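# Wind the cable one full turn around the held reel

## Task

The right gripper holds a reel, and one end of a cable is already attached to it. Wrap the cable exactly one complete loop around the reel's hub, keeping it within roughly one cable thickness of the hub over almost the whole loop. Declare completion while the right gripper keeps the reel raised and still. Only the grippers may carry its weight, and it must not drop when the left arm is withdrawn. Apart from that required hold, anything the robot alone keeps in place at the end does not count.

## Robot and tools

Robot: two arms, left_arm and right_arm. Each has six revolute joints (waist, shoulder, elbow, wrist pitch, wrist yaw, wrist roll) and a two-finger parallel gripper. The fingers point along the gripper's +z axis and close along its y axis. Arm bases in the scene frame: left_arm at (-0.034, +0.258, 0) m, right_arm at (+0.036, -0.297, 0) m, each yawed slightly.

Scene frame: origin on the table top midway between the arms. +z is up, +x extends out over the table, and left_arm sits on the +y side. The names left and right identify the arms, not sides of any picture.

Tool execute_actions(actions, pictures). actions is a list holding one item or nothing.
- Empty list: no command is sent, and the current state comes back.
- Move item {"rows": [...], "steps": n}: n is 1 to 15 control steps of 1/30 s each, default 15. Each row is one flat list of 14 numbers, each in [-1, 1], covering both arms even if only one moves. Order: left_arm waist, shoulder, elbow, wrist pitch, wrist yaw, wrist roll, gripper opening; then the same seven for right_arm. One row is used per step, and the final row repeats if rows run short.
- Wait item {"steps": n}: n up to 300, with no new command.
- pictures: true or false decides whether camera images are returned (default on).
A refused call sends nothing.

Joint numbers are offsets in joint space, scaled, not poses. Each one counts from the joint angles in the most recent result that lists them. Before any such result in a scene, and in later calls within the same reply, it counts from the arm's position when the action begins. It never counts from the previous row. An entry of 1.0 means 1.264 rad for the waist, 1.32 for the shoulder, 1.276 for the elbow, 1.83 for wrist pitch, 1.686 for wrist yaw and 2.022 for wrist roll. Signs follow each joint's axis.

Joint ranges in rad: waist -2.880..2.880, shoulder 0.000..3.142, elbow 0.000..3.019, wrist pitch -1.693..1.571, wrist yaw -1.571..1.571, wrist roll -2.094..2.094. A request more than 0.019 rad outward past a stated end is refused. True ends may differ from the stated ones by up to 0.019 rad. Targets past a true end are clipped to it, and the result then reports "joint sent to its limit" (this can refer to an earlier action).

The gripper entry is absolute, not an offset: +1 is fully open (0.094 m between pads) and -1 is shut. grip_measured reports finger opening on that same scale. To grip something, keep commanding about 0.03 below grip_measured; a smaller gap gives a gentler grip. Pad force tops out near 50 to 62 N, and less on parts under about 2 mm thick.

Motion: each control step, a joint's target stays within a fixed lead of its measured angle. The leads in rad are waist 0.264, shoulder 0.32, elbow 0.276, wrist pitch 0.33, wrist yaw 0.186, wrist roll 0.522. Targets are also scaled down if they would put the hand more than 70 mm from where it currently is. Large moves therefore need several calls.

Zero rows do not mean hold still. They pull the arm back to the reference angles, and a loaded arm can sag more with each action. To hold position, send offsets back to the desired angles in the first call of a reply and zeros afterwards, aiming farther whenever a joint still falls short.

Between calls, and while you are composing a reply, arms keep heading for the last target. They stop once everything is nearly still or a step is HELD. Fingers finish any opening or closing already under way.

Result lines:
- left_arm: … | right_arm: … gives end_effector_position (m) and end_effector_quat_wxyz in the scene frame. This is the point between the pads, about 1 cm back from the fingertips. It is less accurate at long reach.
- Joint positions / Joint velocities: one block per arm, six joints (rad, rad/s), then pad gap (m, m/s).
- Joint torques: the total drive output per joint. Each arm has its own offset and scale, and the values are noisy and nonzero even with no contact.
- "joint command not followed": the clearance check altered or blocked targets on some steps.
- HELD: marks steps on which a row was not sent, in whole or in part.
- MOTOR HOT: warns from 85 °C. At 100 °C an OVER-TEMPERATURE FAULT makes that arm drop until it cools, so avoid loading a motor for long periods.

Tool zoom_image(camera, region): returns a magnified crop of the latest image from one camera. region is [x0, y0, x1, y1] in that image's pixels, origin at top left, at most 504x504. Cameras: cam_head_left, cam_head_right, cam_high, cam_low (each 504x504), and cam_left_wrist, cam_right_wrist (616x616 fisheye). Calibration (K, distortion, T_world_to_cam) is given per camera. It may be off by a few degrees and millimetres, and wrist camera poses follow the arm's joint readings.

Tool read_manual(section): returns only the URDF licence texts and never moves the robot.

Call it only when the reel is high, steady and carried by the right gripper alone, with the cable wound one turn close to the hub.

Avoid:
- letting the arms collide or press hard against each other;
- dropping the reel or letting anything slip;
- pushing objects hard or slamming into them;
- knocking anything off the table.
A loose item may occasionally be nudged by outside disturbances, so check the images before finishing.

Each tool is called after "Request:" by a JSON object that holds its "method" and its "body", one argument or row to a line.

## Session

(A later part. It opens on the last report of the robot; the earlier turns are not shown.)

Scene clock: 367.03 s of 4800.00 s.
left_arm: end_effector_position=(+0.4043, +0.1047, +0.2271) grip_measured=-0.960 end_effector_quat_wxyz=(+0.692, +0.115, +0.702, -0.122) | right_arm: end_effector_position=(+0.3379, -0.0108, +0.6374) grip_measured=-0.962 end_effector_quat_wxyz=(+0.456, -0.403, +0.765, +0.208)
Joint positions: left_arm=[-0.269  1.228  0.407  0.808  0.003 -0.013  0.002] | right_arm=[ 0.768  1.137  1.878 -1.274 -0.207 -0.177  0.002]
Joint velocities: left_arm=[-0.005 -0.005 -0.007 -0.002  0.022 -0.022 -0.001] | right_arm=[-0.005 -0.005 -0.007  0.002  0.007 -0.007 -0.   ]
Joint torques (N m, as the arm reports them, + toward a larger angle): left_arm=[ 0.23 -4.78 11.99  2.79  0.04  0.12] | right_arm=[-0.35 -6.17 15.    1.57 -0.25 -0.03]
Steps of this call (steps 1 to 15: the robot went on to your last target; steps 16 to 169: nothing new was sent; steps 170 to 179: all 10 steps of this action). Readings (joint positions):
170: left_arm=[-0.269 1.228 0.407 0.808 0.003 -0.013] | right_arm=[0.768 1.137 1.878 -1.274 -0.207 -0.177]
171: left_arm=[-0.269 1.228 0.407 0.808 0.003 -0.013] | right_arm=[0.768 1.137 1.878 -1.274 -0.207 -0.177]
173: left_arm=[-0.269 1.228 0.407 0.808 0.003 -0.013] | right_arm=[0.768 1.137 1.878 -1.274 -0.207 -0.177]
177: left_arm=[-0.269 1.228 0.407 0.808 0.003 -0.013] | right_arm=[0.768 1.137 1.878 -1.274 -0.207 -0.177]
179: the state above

Request:
{"method": "execute_actions", "body": {
  "actions": [
    {"rows": [[0,0.003,0.035,0.01,0,0,-0.98,0,0.003,0.043,0,0,0,-1]], "steps": 8}
  ]
}}

Scene clock: 371.27 s of 4800.00 s.
left_arm: end_effector_position=(+0.4043, +0.1047, +0.2271) grip_measured=-0.963 end_effector_quat_wxyz=(+0.692, +0.115, +0.702, -0.122) | right_arm: end_effector_position=(+0.3379, -0.0108, +0.6374) grip_measured=-0.962 end_effector_quat_wxyz=(+0.456, -0.403, +0.765, +0.208)
Joint positions: left_arm=[-0.269  1.228  0.407  0.808  0.003 -0.013  0.002] | right_arm=[ 0.768  1.137  1.878 -1.274 -0.207 -0.177  0.002]
Joint velocities: left_arm=[-0.005  0.005 -0.002  0.007  0.037  0.007 -0.   ] | right_arm=[-0.015  0.005  0.002 -0.002  0.037  0.051 -0.001]
Joint torques (N m, as the arm reports them, + toward a larger angle): left_arm=[ 0.17 -4.63 12.02  2.79  0.06  0.12] | right_arm=[-0.42 -6.67 14.63  1.55 -0.24 -0.06]
Steps of this call (steps 1 to 15: the robot went on to your last target; steps 16 to 119: nothing new was sent; steps 120 to 127: all 8 steps of this action). Readings (joint positions):
120: left_arm=[-0.269 1.228 0.407 0.808 0.003 -0.013] | right_arm=[0.768 1.137 1.878 -1.274 -0.207 -0.177]
121: left_arm=[-0.269 1.228 0.407 0.808 0.003 -0.013] | right_arm=[0.768 1.137 1.878 -1.274 -0.207 -0.177]
123: left_arm=[-0.269 1.228 0.407 0.808 0.003 -0.013] | right_arm=[0.768 1.137 1.878 -1.274 -0.207 -0.177]
127: the state above
camera_calibration (this result's frames):
cam_left_wrist: T_world_to_cam=[[-0.326201, -0.945148, 0.0169713, 0.226333], [-0.556701, 0.177563, -0.811514, 0.396497], [0.763988, -0.274164, -0.584086, -0.0236441], [0, 0, 0, 1]] pos_world=[0.312624, 0.137032, 0.304111]
cam_right_wrist: T_world_to_cam=[[0.808428, -0.586313, 0.0517896, -0.312374], [-0.519059, -0.751642, -0.406954, 0.435766], [0.27753, 0.302111, -0.911979, 0.612225], [0, 0, 0, 1]] pos_world=[0.308809, -0.0405685, 0.751851]

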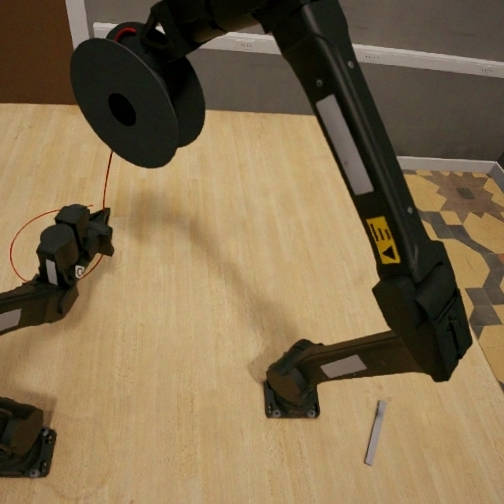

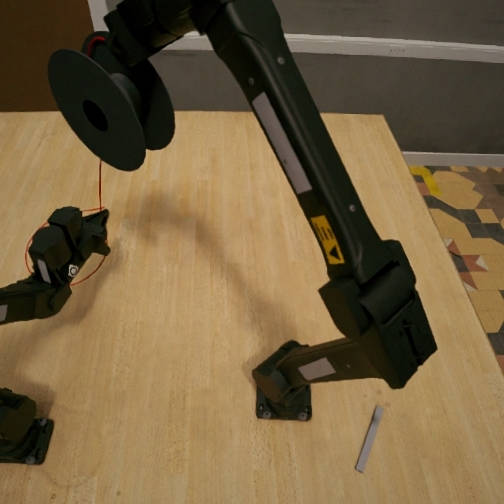

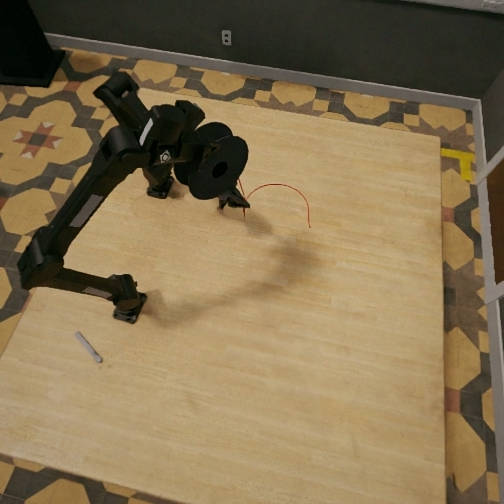

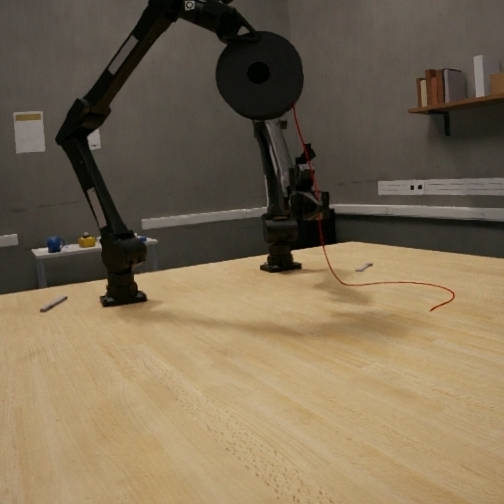

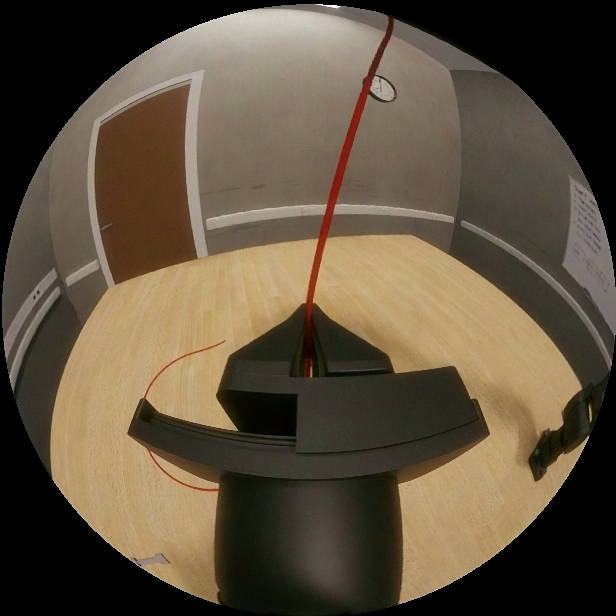

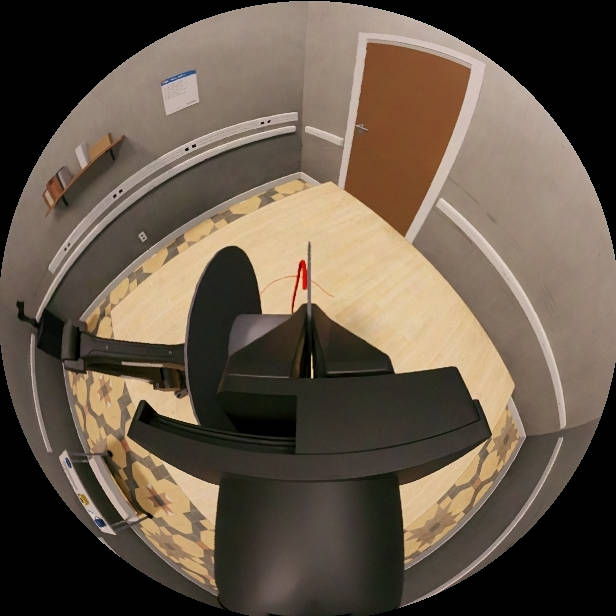

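Request:
{"method": "execute_actions", "body": {
  "actions": [
    {"rows": [[-0.01,0.0,0.034,0.008,0,0,-0.98,0,0.003,0.043,0,0,0,-1],[-0.025,-0.002,0.032,0.008,0,0,-0.98,0,0.003,0.043,0,0,0,-1],[-0.042,-0.005,0.03,0.008,0,0,-0.98,0,0.003,0.043,0,0,0,-1],[-0.06,-0.008,0.027,0.008,0,0,-0.98,0,0.003,0.043,0,0,0,-1],[-0.08,-0.012,0.024,0.007,0,0,-0.98,0,0.003,0.043,0,0,0,-1],[-0.10,-0.015,0.021,0.007,0,0,-0.98,0,0.003,0.043,0,0,0,-1],[-0.12,-0.019,0.018,0.007,0,0,-0.98,0,0.003,0.043,0,0,0,-1],[-0.14,-0.022,0.015,0.006,0,0,-0.98,0,0.003,0.043,0,0,0,-1],[-0.16,-0.026,0.012,0.006,0,0,-0.98,0,0.003,0.043,0,0,0,-1],[-0.18,-0.03,0.01,0.006,0,0,-0.98,0,0.003,0.043,0,0,0,-1],[-0.198,-0.033,0.007,0.005,0,0,-0.98,0,0.003,0.043,0,0,0,-1],[-0.214,-0.036,0.005,0.005,0,0,-0.98,0,0.003,0.043,0,0,0,-1],[-0.227,-0.038,0.003,0.005,0,0,-0.98,0,0.003,0.043,0,0,0,-1],[-0.235,-0.039,0.002,0.005,0,0,-0.98,0,0.003,0.043,0,0,0,-1],[-0.238,-0.039,0.002,0.005,0,0,-0.98,0,0.003,0.043,0,0,0,-1]], "steps": 15}
  ]
}}

Scene clock: 491.77 s of 4800.00 s.
left_arm: end_effector_position=(+0.3410, -0.0095, +0.2429) grip_measured=-0.963 end_effector_quat_wxyz=(+0.680, +0.209, +0.667, -0.222) | right_arm: end_effector_position=(+0.3379, -0.0108, +0.6374) grip_measured=-0.962 end_effector_quat_wxyz=(+0.456, -0.403, +0.765, +0.208)
Joint positions: left_arm=[-0.552  1.192  0.407  0.808  0.002 -0.013  0.002] | right_arm=[ 0.768  1.137  1.878 -1.274 -0.207 -0.177  0.002]
Joint velocities: left_arm=[-0.386 -0.122 -0.007 -0.017  0.066 -0.037 -0.   ] | right_arm=[ 0.005 -0.015 -0.007 -0.017 -0.066 -0.022 -0.001]
Joint torques (N m, as the arm reports them, + toward a larger angle): left_arm=[ 0.61 -5.49  8.68  2.43  0.04  0.11] | right_arm=[-0.22 -6.34 14.59  1.46 -0.22 -0.06]
Steps of this call (steps 1 to 15: the robot went on to your last target; steps 16 to 200: nothing new was sent; then 113.33 s passed at rest; steps 201 to 215: all 15 steps of this action). Readings (joint positions):
201: left_arm=[-0.269 1.228 0.407 0.808 0.003 -0.013] | right_arm=[0.768 1.137 1.878 -1.274 -0.207 -0.177]
202: left_arm=[-0.271 1.228 0.407 0.808 0.003 -0.013] | right_arm=[0.768 1.137 1.878 -1.274 -0.207 -0.177]
204: left_arm=[-0.288 1.228 0.407 0.808 0.002 -0.013] | right_arm=[0.768 1.137 1.878 -1.274 -0.207 -0.177]
208: left_arm=[-0.383 1.225 0.407 0.808 0.002 -0.013] | right_arm=[0.768 1.137 1.878 -1.274 -0.207 -0.177]
215: the state above
camera_calibration (this result's frames):
cam_left_wrist: T_world_to_cam=[[-0.577376, -0.8163, 0.0170374, 0.184344], [-0.461048, 0.308739, -0.831935, 0.367954], [0.673848, -0.488195, -0.554612, 0.0241902], [0, 0, 0, 1]] pos_world=[0.25978, 0.0486877, 0.316389]
cam_right_wrist: T_world_to_cam=[[0.808428, -0.586313, 0.0517896, -0.312374], [-0.519059, -0.751642, -0.406954, 0.435766], [0.27753, 0.302111, -0.911979, 0.612225], [0, 0, 0, 1]] pos_world=[0.308809, -0.0405685, 0.751851]

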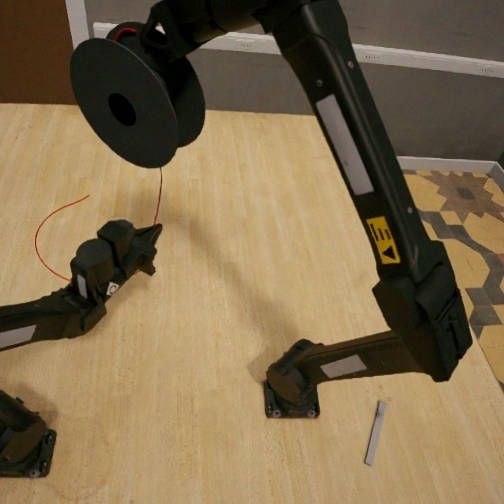

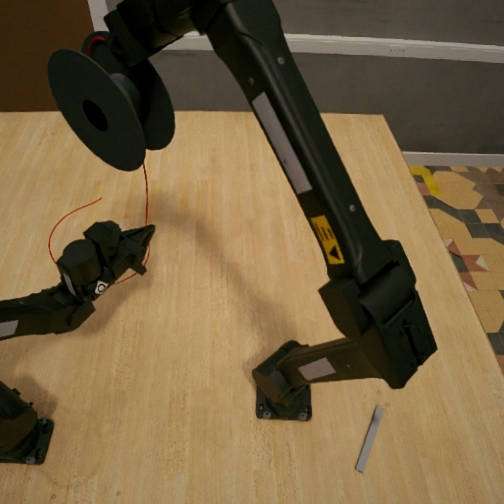

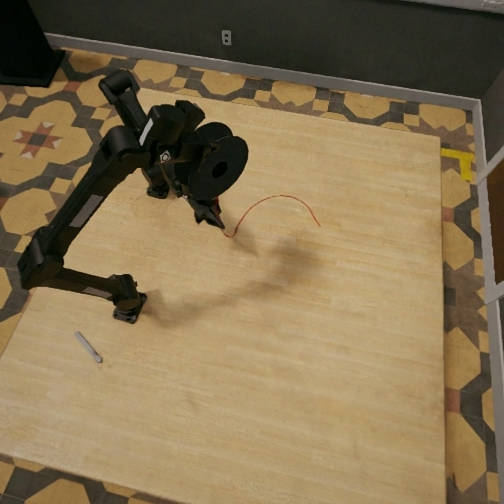

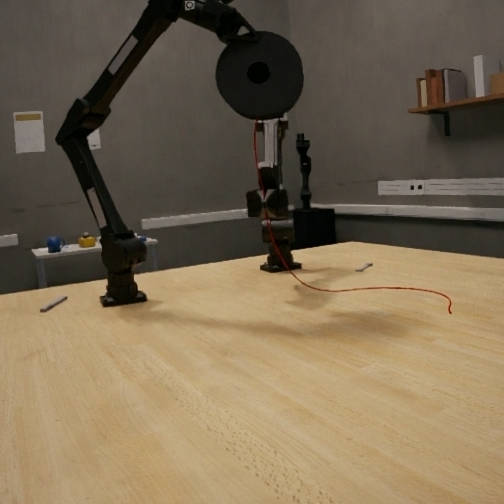

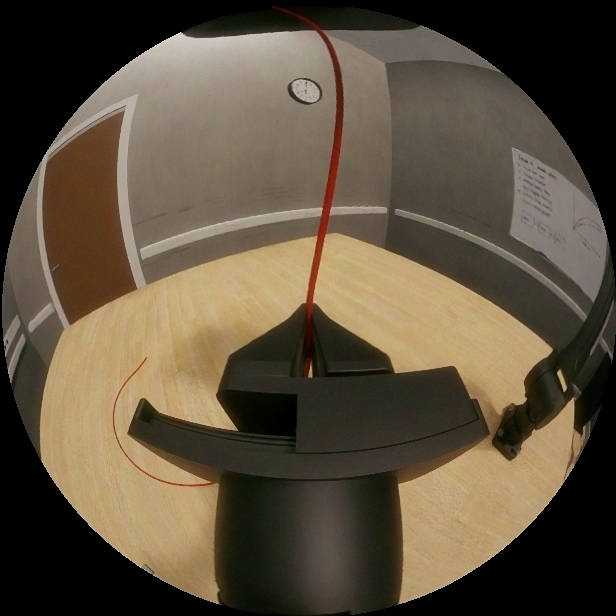

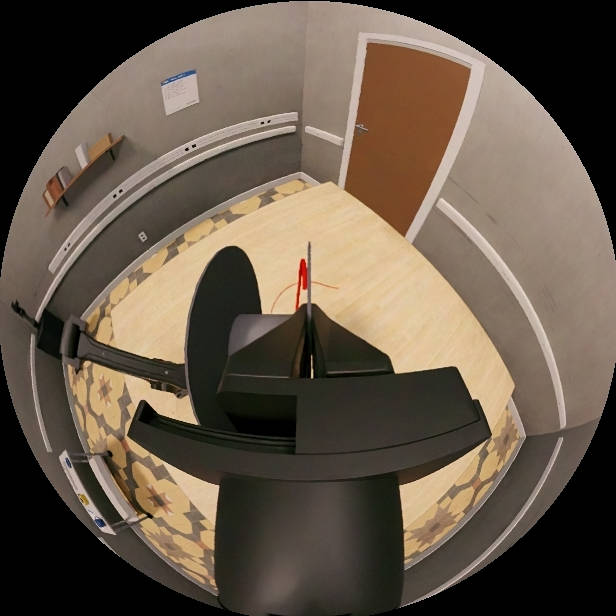

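Request:
{"method": "execute_actions", "body": {
  "actions": [
    {"rows": [[-0.02,-0.014,0.006,0.0,0,0,-0.98,0,0.003,0.043,0,0,0,-1],[-0.033,-0.018,0.012,-0.006,0,0,-0.98,0,0.003,0.043,0,0,0,-1],[-0.05,-0.023,0.018,-0.014,0,0,-0.98,0,0.003,0.043,0,0,0,-1],[-0.07,-0.029,0.025,-0.023,0,0,-0.98,0,0.003,0.043,0,0,0,-1],[-0.09,-0.035,0.032,-0.033,0,0,-0.98,0,0.003,0.043,0,0,0,-1],[-0.11,-0.041,0.039,-0.043,0,0,-0.98,0,0.003,0.043,0,0,0,-1],[-0.13,-0.047,0.046,-0.053,0,0,-0.98,0,0.003,0.043,0,0,0,-1],[-0.15,-0.053,0.053,-0.063,0,0,-0.98,0,0.003,0.043,0,0,0,-1],[-0.17,-0.059,0.06,-0.073,0,0,-0.98,0,0.003,0.043,0,0,0,-1],[-0.19,-0.065,0.067,-0.083,0,0,-0.98,0,0.003,0.043,0,0,0,-1],[-0.21,-0.07,0.074,-0.093,0,0,-0.98,0,0.003,0.043,0,0,0,-1],[-0.228,-0.075,0.08,-0.102,0,0,-0.98,0,0.003,0.043,0,0,0,-1],[-0.243,-0.079,0.085,-0.109,0,0,-0.98,0,0.003,0.043,0,0,0,-1],[-0.252,-0.081,0.088,-0.113,0,0,-0.98,0,0.003,0.043,0,0,0,-1],[-0.256,-0.082,0.089,-0.114,0,0,-0.98,0,0.003,0.043,0,0,0,-1]], "steps": 15}
  ]
}}

Scene clock: 506.33 s of 4800.00 s.
left_arm: end_effector_position=(+0.2464, -0.1106, +0.2692) grip_measured=-0.963 end_effector_quat_wxyz=(+0.629, +0.311, +0.638, -0.317) | right_arm: end_effector_position=(+0.3379, -0.0108, +0.6374) grip_measured=-0.962 end_effector_quat_wxyz=(+0.456, -0.403, +0.765, +0.208)
Joint positions: left_arm=[-0.853  1.1    0.462  0.632  0.002 -0.013  0.002] | right_arm=[ 0.768  1.137  1.878 -1.274 -0.207 -0.177  0.002]
Joint velocities: left_arm=[-0.435 -0.19   0.237 -0.212 -0.022  0.037  0.001] | right_arm=[ 0.005  0.005  0.002  0.002 -0.037 -0.037  0.   ]
Joint torques (N m, as the arm reports them, + toward a larger angle): left_arm=[-0.32 -5.02 13.06  1.47  0.11  0.12] | right_arm=[-0.17 -6.25 14.84  1.54 -0.23 -0.05]
Steps of this call (steps 1 to 30: the robot went on to your last target; steps 31 to 210: nothing new was sent; then 7.07 s passed at rest; steps 211 to 225: all 15 steps of this action). Readings (joint positions):
211: left_arm=[-0.567 1.186 0.407 0.808 0.003 -0.013] | right_arm=[0.768 1.137 1.878 -1.274 -0.207 -0.177]
212: left_arm=[-0.568 1.186 0.407 0.808 0.003 -0.013] | right_arm=[0.768 1.137 1.878 -1.274 -0.207 -0.177]
214: left_arm=[-0.583 1.182 0.407 0.800 0.002 -0.013] | right_arm=[0.768 1.137 1.878 -1.274 -0.207 -0.177]
218: left_arm=[-0.678 1.156 0.409 0.741 0.002 -0.013] | right_arm=[0.768 1.137 1.878 -1.274 -0.207 -0.177]
225: the state above
camera_calibration (this result's frames):
cam_left_wrist: T_world_to_cam=[[-0.792645, -0.609447, 0.0169736, 0.122672], [-0.364201, 0.450985, -0.814844, 0.364708], [0.488949, -0.652064, -0.579432, 0.0872809], [0, 0, 0, 1]] pos_world=[0.187387, -0.0328027, 0.345671]
cam_right_wrist: T_world_to_cam=[[0.808428, -0.586313, 0.0517896, -0.312374], [-0.519059, -0.751642, -0.406954, 0.435766], [0.27753, 0.302111, -0.911979, 0.612225], [0, 0, 0, 1]] pos_world=[0.308809, -0.0405685, 0.751851]

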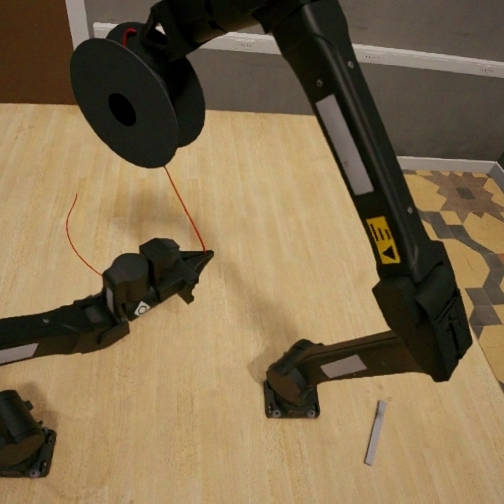

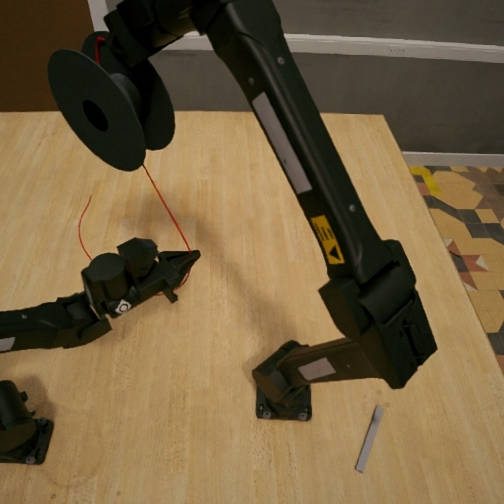

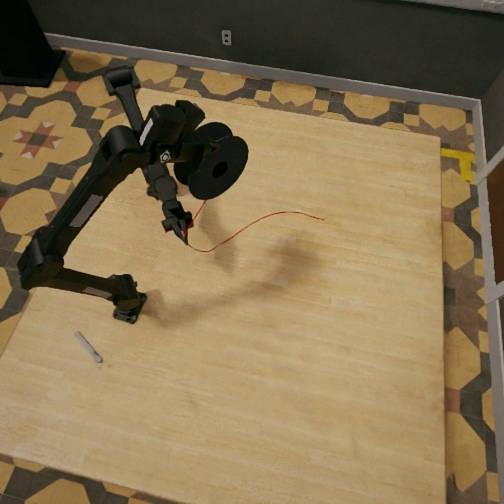

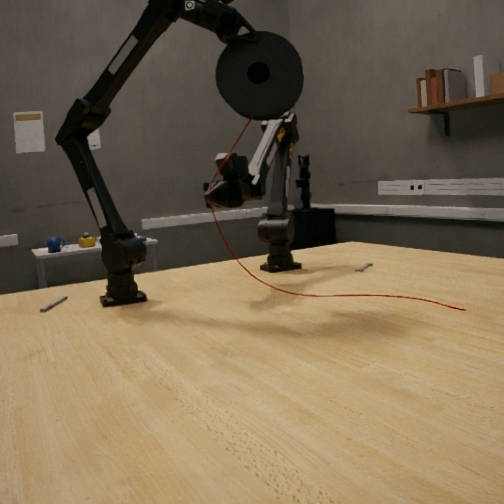

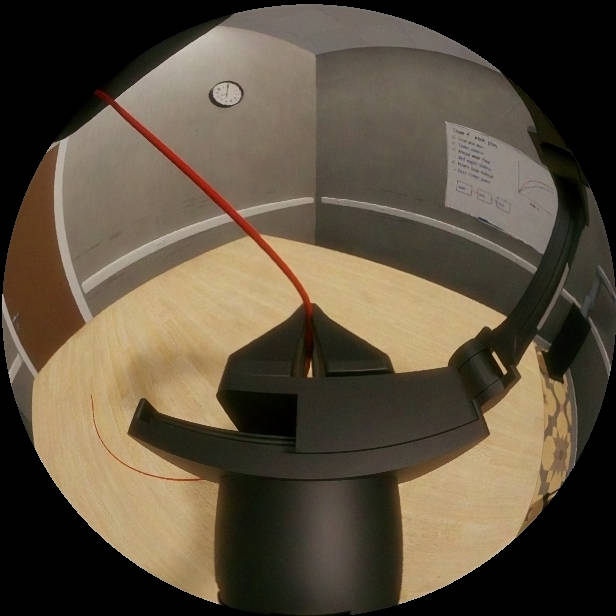

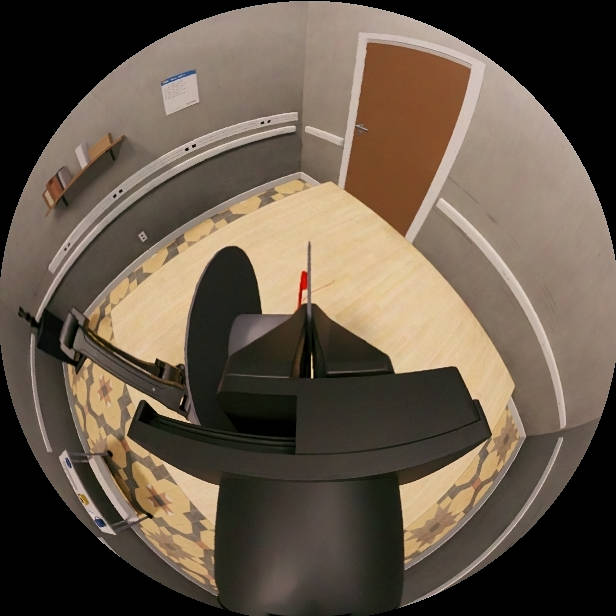

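Request:
{"method": "execute_actions", "body": {
  "actions": []
}}

Scene clock: 510.60 s of 4800.00 s.
left_arm: end_effector_position=(+0.2400, -0.1172, +0.2790) grip_measured=-0.963 end_effector_quat_wxyz=(+0.630, +0.315, +0.631, -0.325) | right_arm: end_effector_position=(+0.3379, -0.0108, +0.6374) grip_measured=-0.962 end_effector_quat_wxyz=(+0.456, -0.403, +0.765, +0.208)
Joint positions: left_arm=[-0.873  1.088  0.476  0.617  0.002 -0.013  0.002] | right_arm=[ 0.768  1.137  1.878 -1.274 -0.207 -0.177  0.002]
Joint velocities: left_arm=[-0.005 -0.005 -0.012 -0.007 -0.066 -0.037 -0.   ] | right_arm=[-0.015 -0.005 -0.002  0.002 -0.007 -0.037  0.002]
Joint torques (N m, as the arm reports them, + toward a larger angle): left_arm=[-0.1  -4.57 13.27  1.37  0.07  0.12] | right_arm=[-0.48 -5.55 14.93  1.74 -0.24 -0.12]
Steps of this call (steps 1 to 30: the robot went on to your last target; steps 31 to 128: nothing new was sent). Readings (joint positions):
1: left_arm=[-0.865 1.095 0.468 0.627 0.002 -0.013] | right_arm=[0.768 1.137 1.878 -1.274 -0.207 -0.177]
2: left_arm=[-0.871 1.092 0.473 0.624 0.002 -0.013] | right_arm=[0.768 1.137 1.878 -1.274 -0.207 -0.177]
4: left_arm=[-0.873 1.088 0.476 0.622 0.002 -0.013] | right_arm=[0.768 1.137 1.878 -1.274 -0.207 -0.177]
8: left_arm=[-0.873 1.088 0.476 0.617 0.002 -0.013] | right_arm=[0.768 1.137 1.878 -1.274 -0.207 -0.177]
128: the state above
All arms were judged still, so your last target was given up. Only a new action makes them travel on or press farther. Fingers that are still opening or closing keep moving.
camera_calibration (this result's frames):
cam_left_wrist: T_world_to_cam=[[-0.804697, -0.593442, 0.0170056, 0.118154], [-0.349461, 0.450318, -0.821639, 0.371629], [0.479938, -0.667113, -0.569754, 0.0894569], [0, 0, 0, 1]] pos_world=[0.182014, -0.0375557, 0.354304]
cam_right_wrist: T_world_to_cam=[[0.808428, -0.586313, 0.0517896, -0.312374], [-0.519059, -0.751642, -0.406954, 0.435766], [0.27753, 0.302111, -0.911979, 0.612225], [0, 0, 0, 1]] pos_world=[0.308809, -0.0405685, 0.751851]

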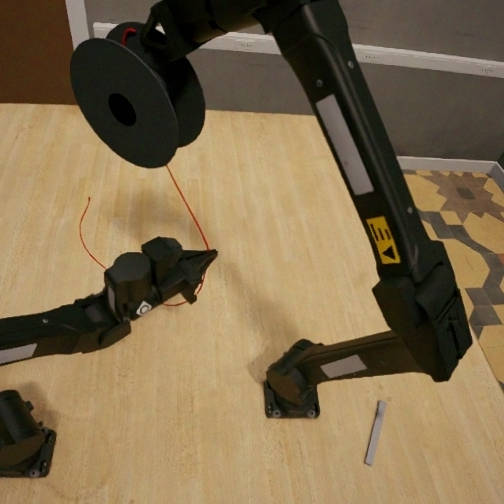

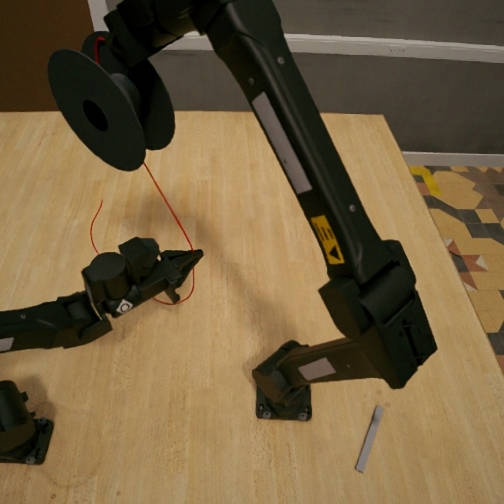

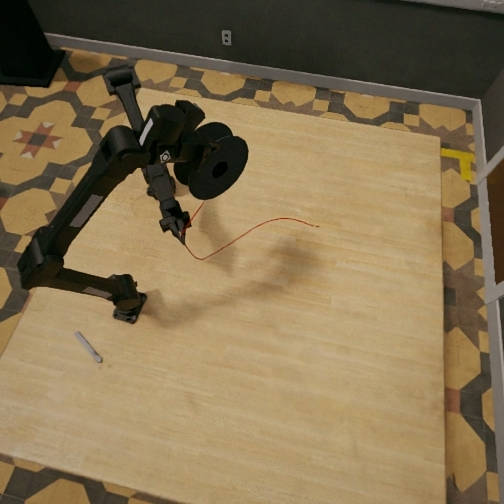

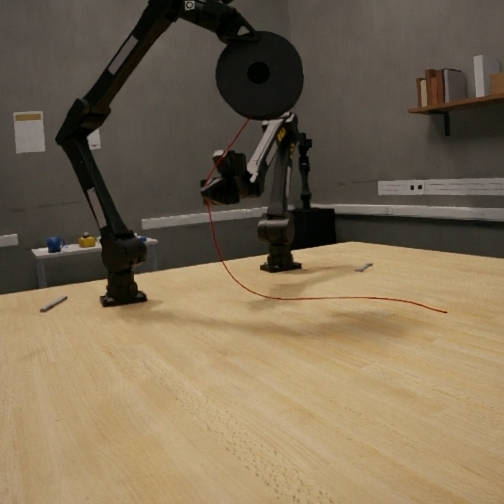

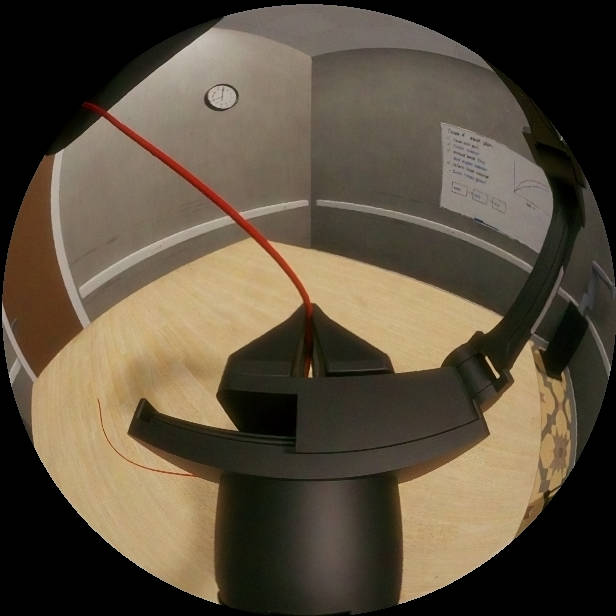

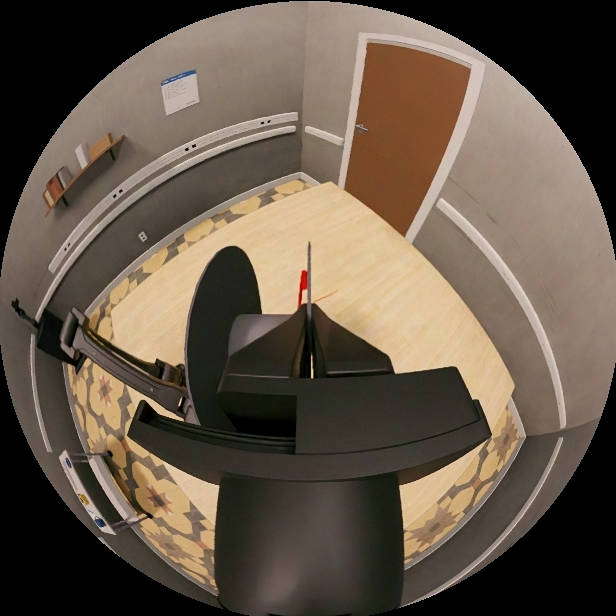

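Request:
{"method": "zoom_image", "body": {
  "camera": "cam_right_wrist",
  "region": [200, 220, 400, 400]
}}

Request:
{"method": "zoom_image", "body": {
  "camera": "cam_head_right",
  "region": [40, 20, 220, 200]
}}

Region (200, 220, 400, 400) of cam_right_wrist's 616x616 image, scaled by 2.520, with more detail than that image has; it fills the top 454 rows of this view, and the rest is white.

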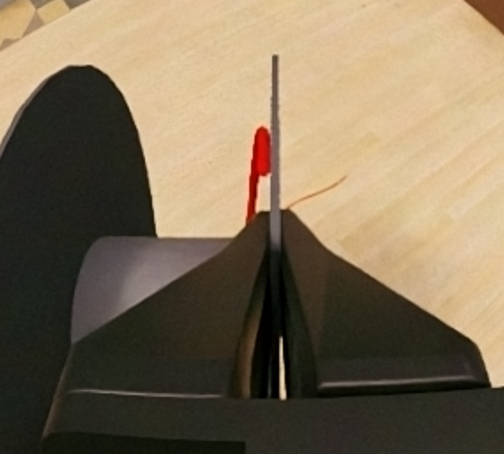

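Region (40, 20, 220, 200) of cam_head_right's 504x504 image, scaled by 2.800, with more detail than that image has.

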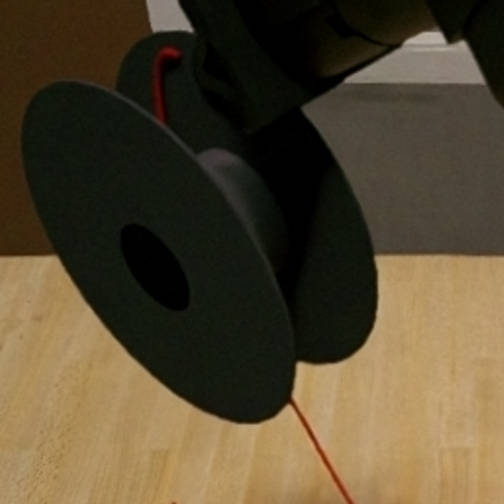

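Request:
{"method": "execute_actions", "body": {
  "actions": [
    {"rows": [[-0.006,-0.005,0.04,-0.014,0,0,-0.98,0,0.003,0.043,0,0,0,-1],[-0.013,-0.01,0.051,-0.025,0,0,-0.98,0,0.003,0.043,0,0,0,-1],[-0.023,-0.016,0.066,-0.04,0,0,-0.98,0,0.003,0.043,0,0,0,-1],[-0.034,-0.024,0.084,-0.058,0,0,-0.98,0,0.003,0.043,0,0,0,-1],[-0.046,-0.032,0.103,-0.078,0,0,-0.98,0,0.003,0.043,0,0,0,-1],[-0.058,-0.04,0.123,-0.098,0,0,-0.98,0,0.003,0.043,0,0,0,-1],[-0.07,-0.048,0.143,-0.118,0,0,-0.98,0,0.003,0.043,0,0,0,-1],[-0.082,-0.056,0.163,-0.138,0,0,-0.98,0,0.003,0.043,0,0,0,-1],[-0.094,-0.064,0.183,-0.158,0,0,-0.98,0,0.003,0.043,0,0,0,-1],[-0.106,-0.072,0.203,-0.178,0,0,-0.98,0,0.003,0.043,0,0,0,-1],[-0.118,-0.08,0.222,-0.197,0,0,-0.98,0,0.003,0.043,0,0,0,-1],[-0.129,-0.088,0.239,-0.214,0,0,-0.98,0,0.003,0.043,0,0,0,-1],[-0.138,-0.094,0.253,-0.229,0,0,-0.98,0,0.003,0.043,0,0,0,-1],[-0.145,-0.099,0.263,-0.239,0,0,-0.98,0,0.003,0.043,0,0,0,-1],[-0.148,-0.101,0.268,-0.244,0,0,-0.98,0,0.003,0.043,0,0,0,-1]], "steps": 15}
  ]
}}

Scene clock: 547.87 s of 4800.00 s.
left_arm: end_effector_position=(+0.1877, -0.1727, +0.3730) grip_measured=-0.963 end_effector_quat_wxyz=(+0.591, +0.370, +0.617, -0.365) | right_arm: end_effector_position=(+0.3376, -0.0110, +0.6368) grip_measured=-0.962 end_effector_quat_wxyz=(+0.455, -0.403, +0.766, +0.208)
Joint positions: left_arm=[-1.029  0.99   0.718  0.237  0.    -0.013  0.002] | right_arm=[ 0.768  1.137  1.878 -1.277 -0.206 -0.177  0.002]
Joint velocities: left_arm=[-0.396 -0.327  0.642 -0.808  0.007 -0.081  0.   ] | right_arm=[-0.005 -0.005 -0.002  0.002  0.066  0.007 -0.   ]
Joint torques (N m, as the arm reports them, + toward a larger angle): left_arm=[-0.29 -5.43 16.15  1.8   0.14  0.11] | right_arm=[-1.16 -7.04 14.98  1.7  -0.25 -0.08]
Steps of this call (steps 1 to 180: nothing new was sent; then 30.77 s passed at rest; steps 181 to 195: all 15 steps of this action). Readings (joint positions):
181: left_arm=[-0.873 1.088 0.476 0.615 0.002 -0.013] | right_arm=[0.768 1.137 1.878 -1.274 -0.207 -0.177]
182: left_arm=[-0.873 1.088 0.477 0.609 0.002 -0.013] | right_arm=[0.768 1.137 1.878 -1.274 -0.207 -0.177]
184: left_arm=[-0.878 1.086 0.488 0.573 0.001 -0.013] | right_arm=[0.768 1.137 1.878 -1.275 -0.207 -0.177]
188: left_arm=[-0.925 1.063 0.558 0.452 0.000 -0.013] | right_arm=[0.768 1.137 1.878 -1.277 -0.206 -0.177]
195: the state above
camera_calibration (this result's frames):
cam_left_wrist: T_world_to_cam=[[-0.886125, -0.463141, 0.0168445, 0.0793433], [-0.290764, 0.52728, -0.798393, 0.44916], [0.360887, -0.712374, -0.6019, 0.157713], [0, 0, 0, 1]] pos_world=[0.143991, -0.0877349, 0.452198]
cam_right_wrist: T_world_to_cam=[[0.808352, -0.586472, 0.051167, -0.311885], [-0.520223, -0.752306, -0.404231, 0.43382], [0.275564, 0.300143, -0.913225, 0.613226], [0, 0, 0, 1]] pos_world=[0.308813, -0.0406018, 0.751335]

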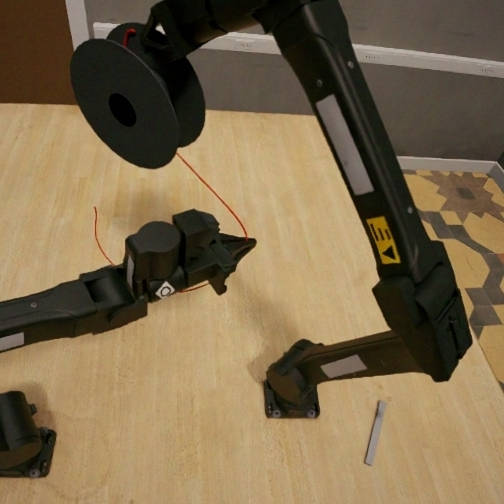

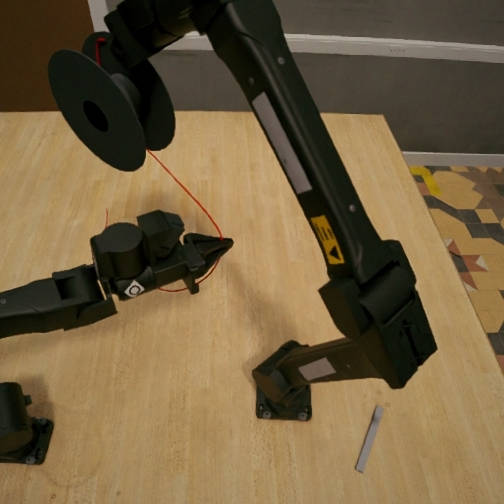

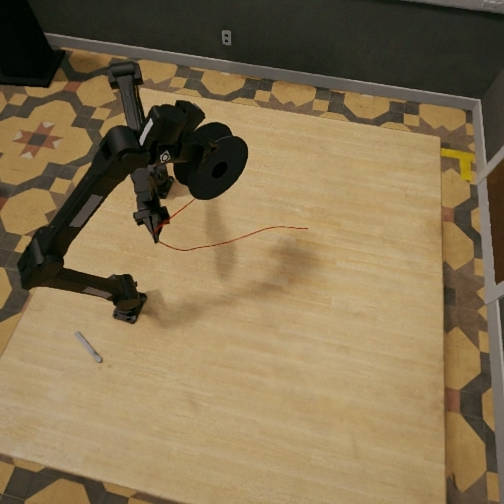

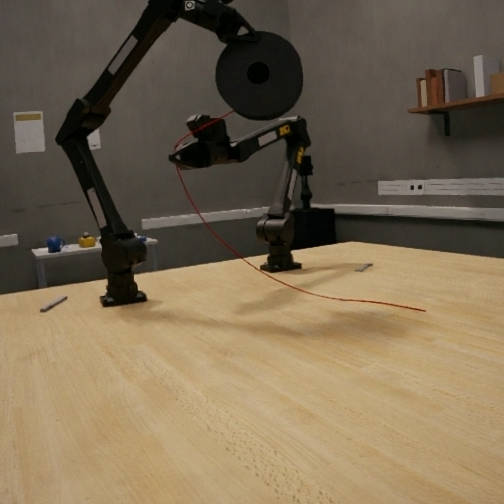

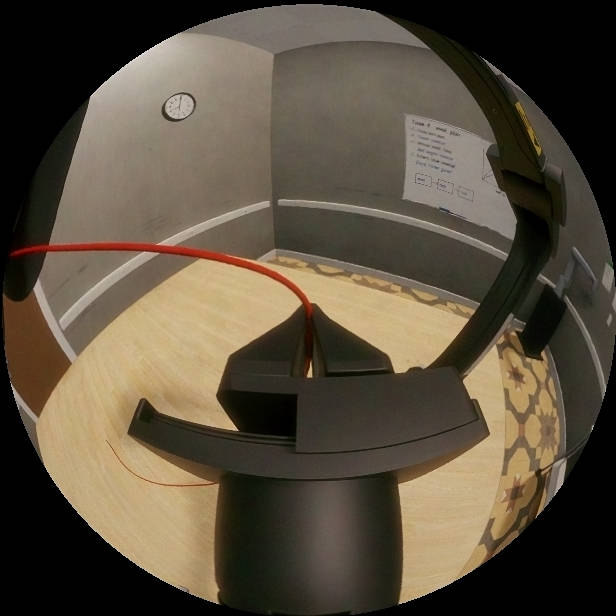

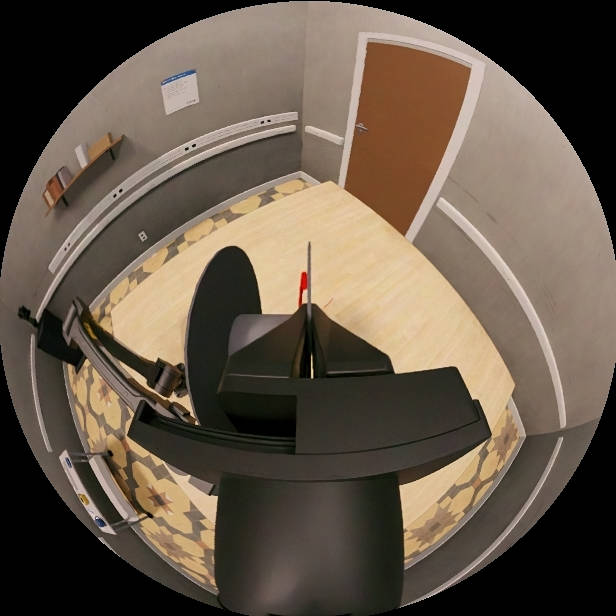

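Request:
{"method": "execute_actions", "body": {
  "actions": []
}}

Scene clock: 554.07 s of 4800.00 s.
left_arm: end_effector_position=(+0.1735, -0.1726, +0.4175) grip_measured=-0.963 end_effector_quat_wxyz=(+0.602, +0.369, +0.596, -0.383) | right_arm: end_effector_position=(+0.3376, -0.0110, +0.6368) grip_measured=-0.962 end_effector_quat_wxyz=(+0.455, -0.403, +0.766, +0.208)
Joint positions: left_arm=[-1.055  0.947  0.778  0.186  0.001 -0.013  0.002] | right_arm=[ 0.768  1.137  1.878 -1.277 -0.206 -0.177  0.002]
Joint velocities: left_arm=[ 0.005 -0.024  0.002  0.002  0.051 -0.007  0.   ] | right_arm=[-0.005  0.005  0.022 -0.022  0.139 -0.022 -0.   ]
Joint torques (N m, as the arm reports them, + toward a larger angle): left_arm=[-0.18 -3.26 14.64  1.41  0.09  0.11] | right_arm=[-0.02 -6.16 14.74  1.49 -0.27 -0.04]
Steps of this call (steps 1 to 30: the robot went on to your last target; steps 31 to 186: nothing new was sent). Readings (joint positions):
1: left_arm=[-1.040 0.980 0.738 0.216 0.001 -0.013] | right_arm=[0.768 1.137 1.878 -1.277 -0.206 -0.177]
2: left_arm=[-1.049 0.970 0.754 0.205 0.001 -0.013] | right_arm=[0.768 1.137 1.878 -1.277 -0.206 -0.177]
4: left_arm=[-1.055 0.955 0.773 0.197 0.001 -0.013] | right_arm=[0.768 1.137 1.878 -1.277 -0.206 -0.177]
8: left_arm=[-1.055 0.947 0.778 0.191 0.001 -0.013] | right_arm=[0.768 1.137 1.878 -1.277 -0.206 -0.177]
186: the state above
All arms were judged still, so your last target was given up. Only a new action makes them travel on or press farther. Fingers that are still opening or closing keep moving.
camera_calibration (this result's frames):
cam_left_wrist: T_world_to_cam=[[-0.898563, -0.438512, 0.0170482, 0.072416], [-0.257923, 0.496287, -0.82896, 0.482232], [0.355049, -0.74927, -0.559048, 0.166403], [0, 0, 0, 1]] pos_world=[0.130368, -0.0828894, 0.491543]
cam_right_wrist: T_world_to_cam=[[0.808352, -0.586472, 0.051167, -0.311885], [-0.520223, -0.752306, -0.404231, 0.43382], [0.275564, 0.300143, -0.913225, 0.613226], [0, 0, 0, 1]] pos_world=[0.308813, -0.0406018, 0.751335]

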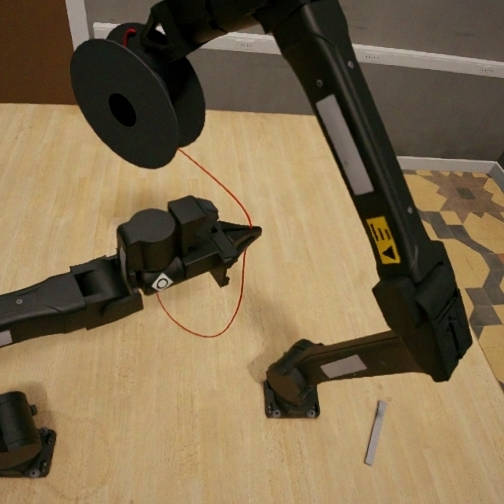

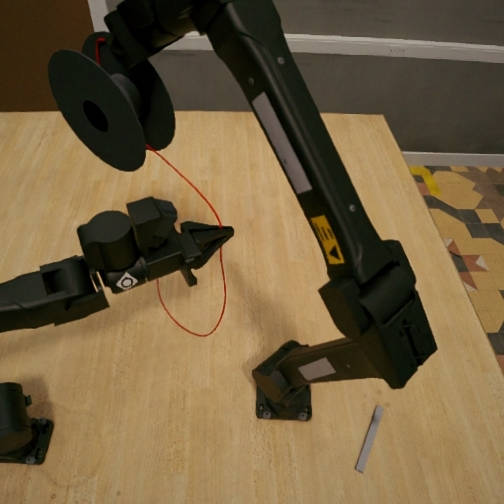

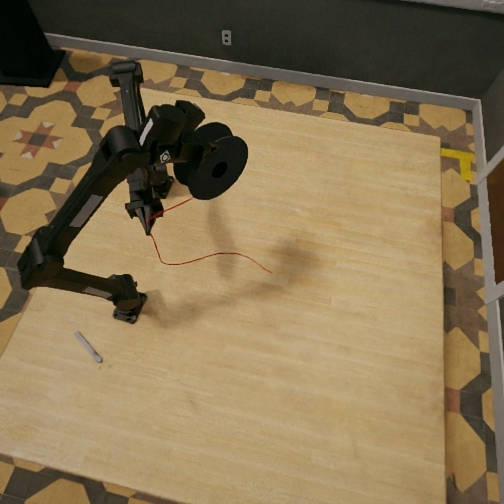

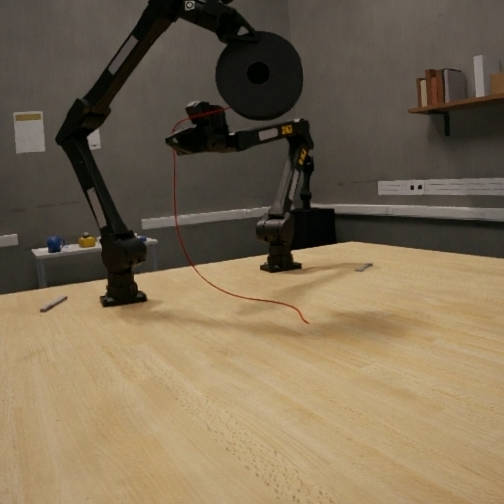

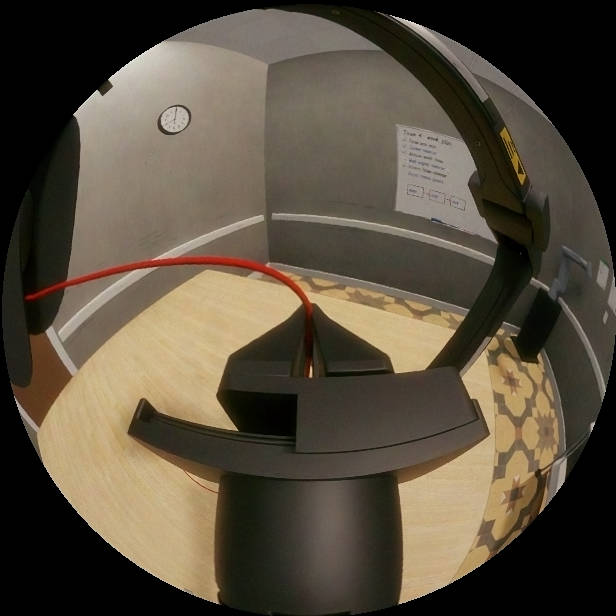

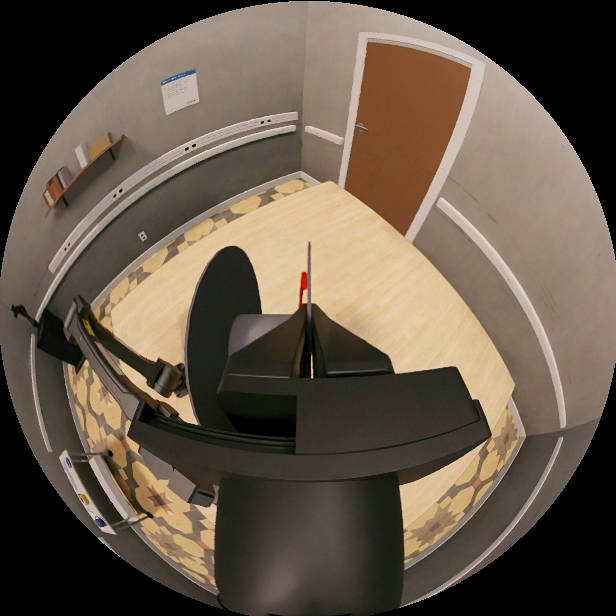

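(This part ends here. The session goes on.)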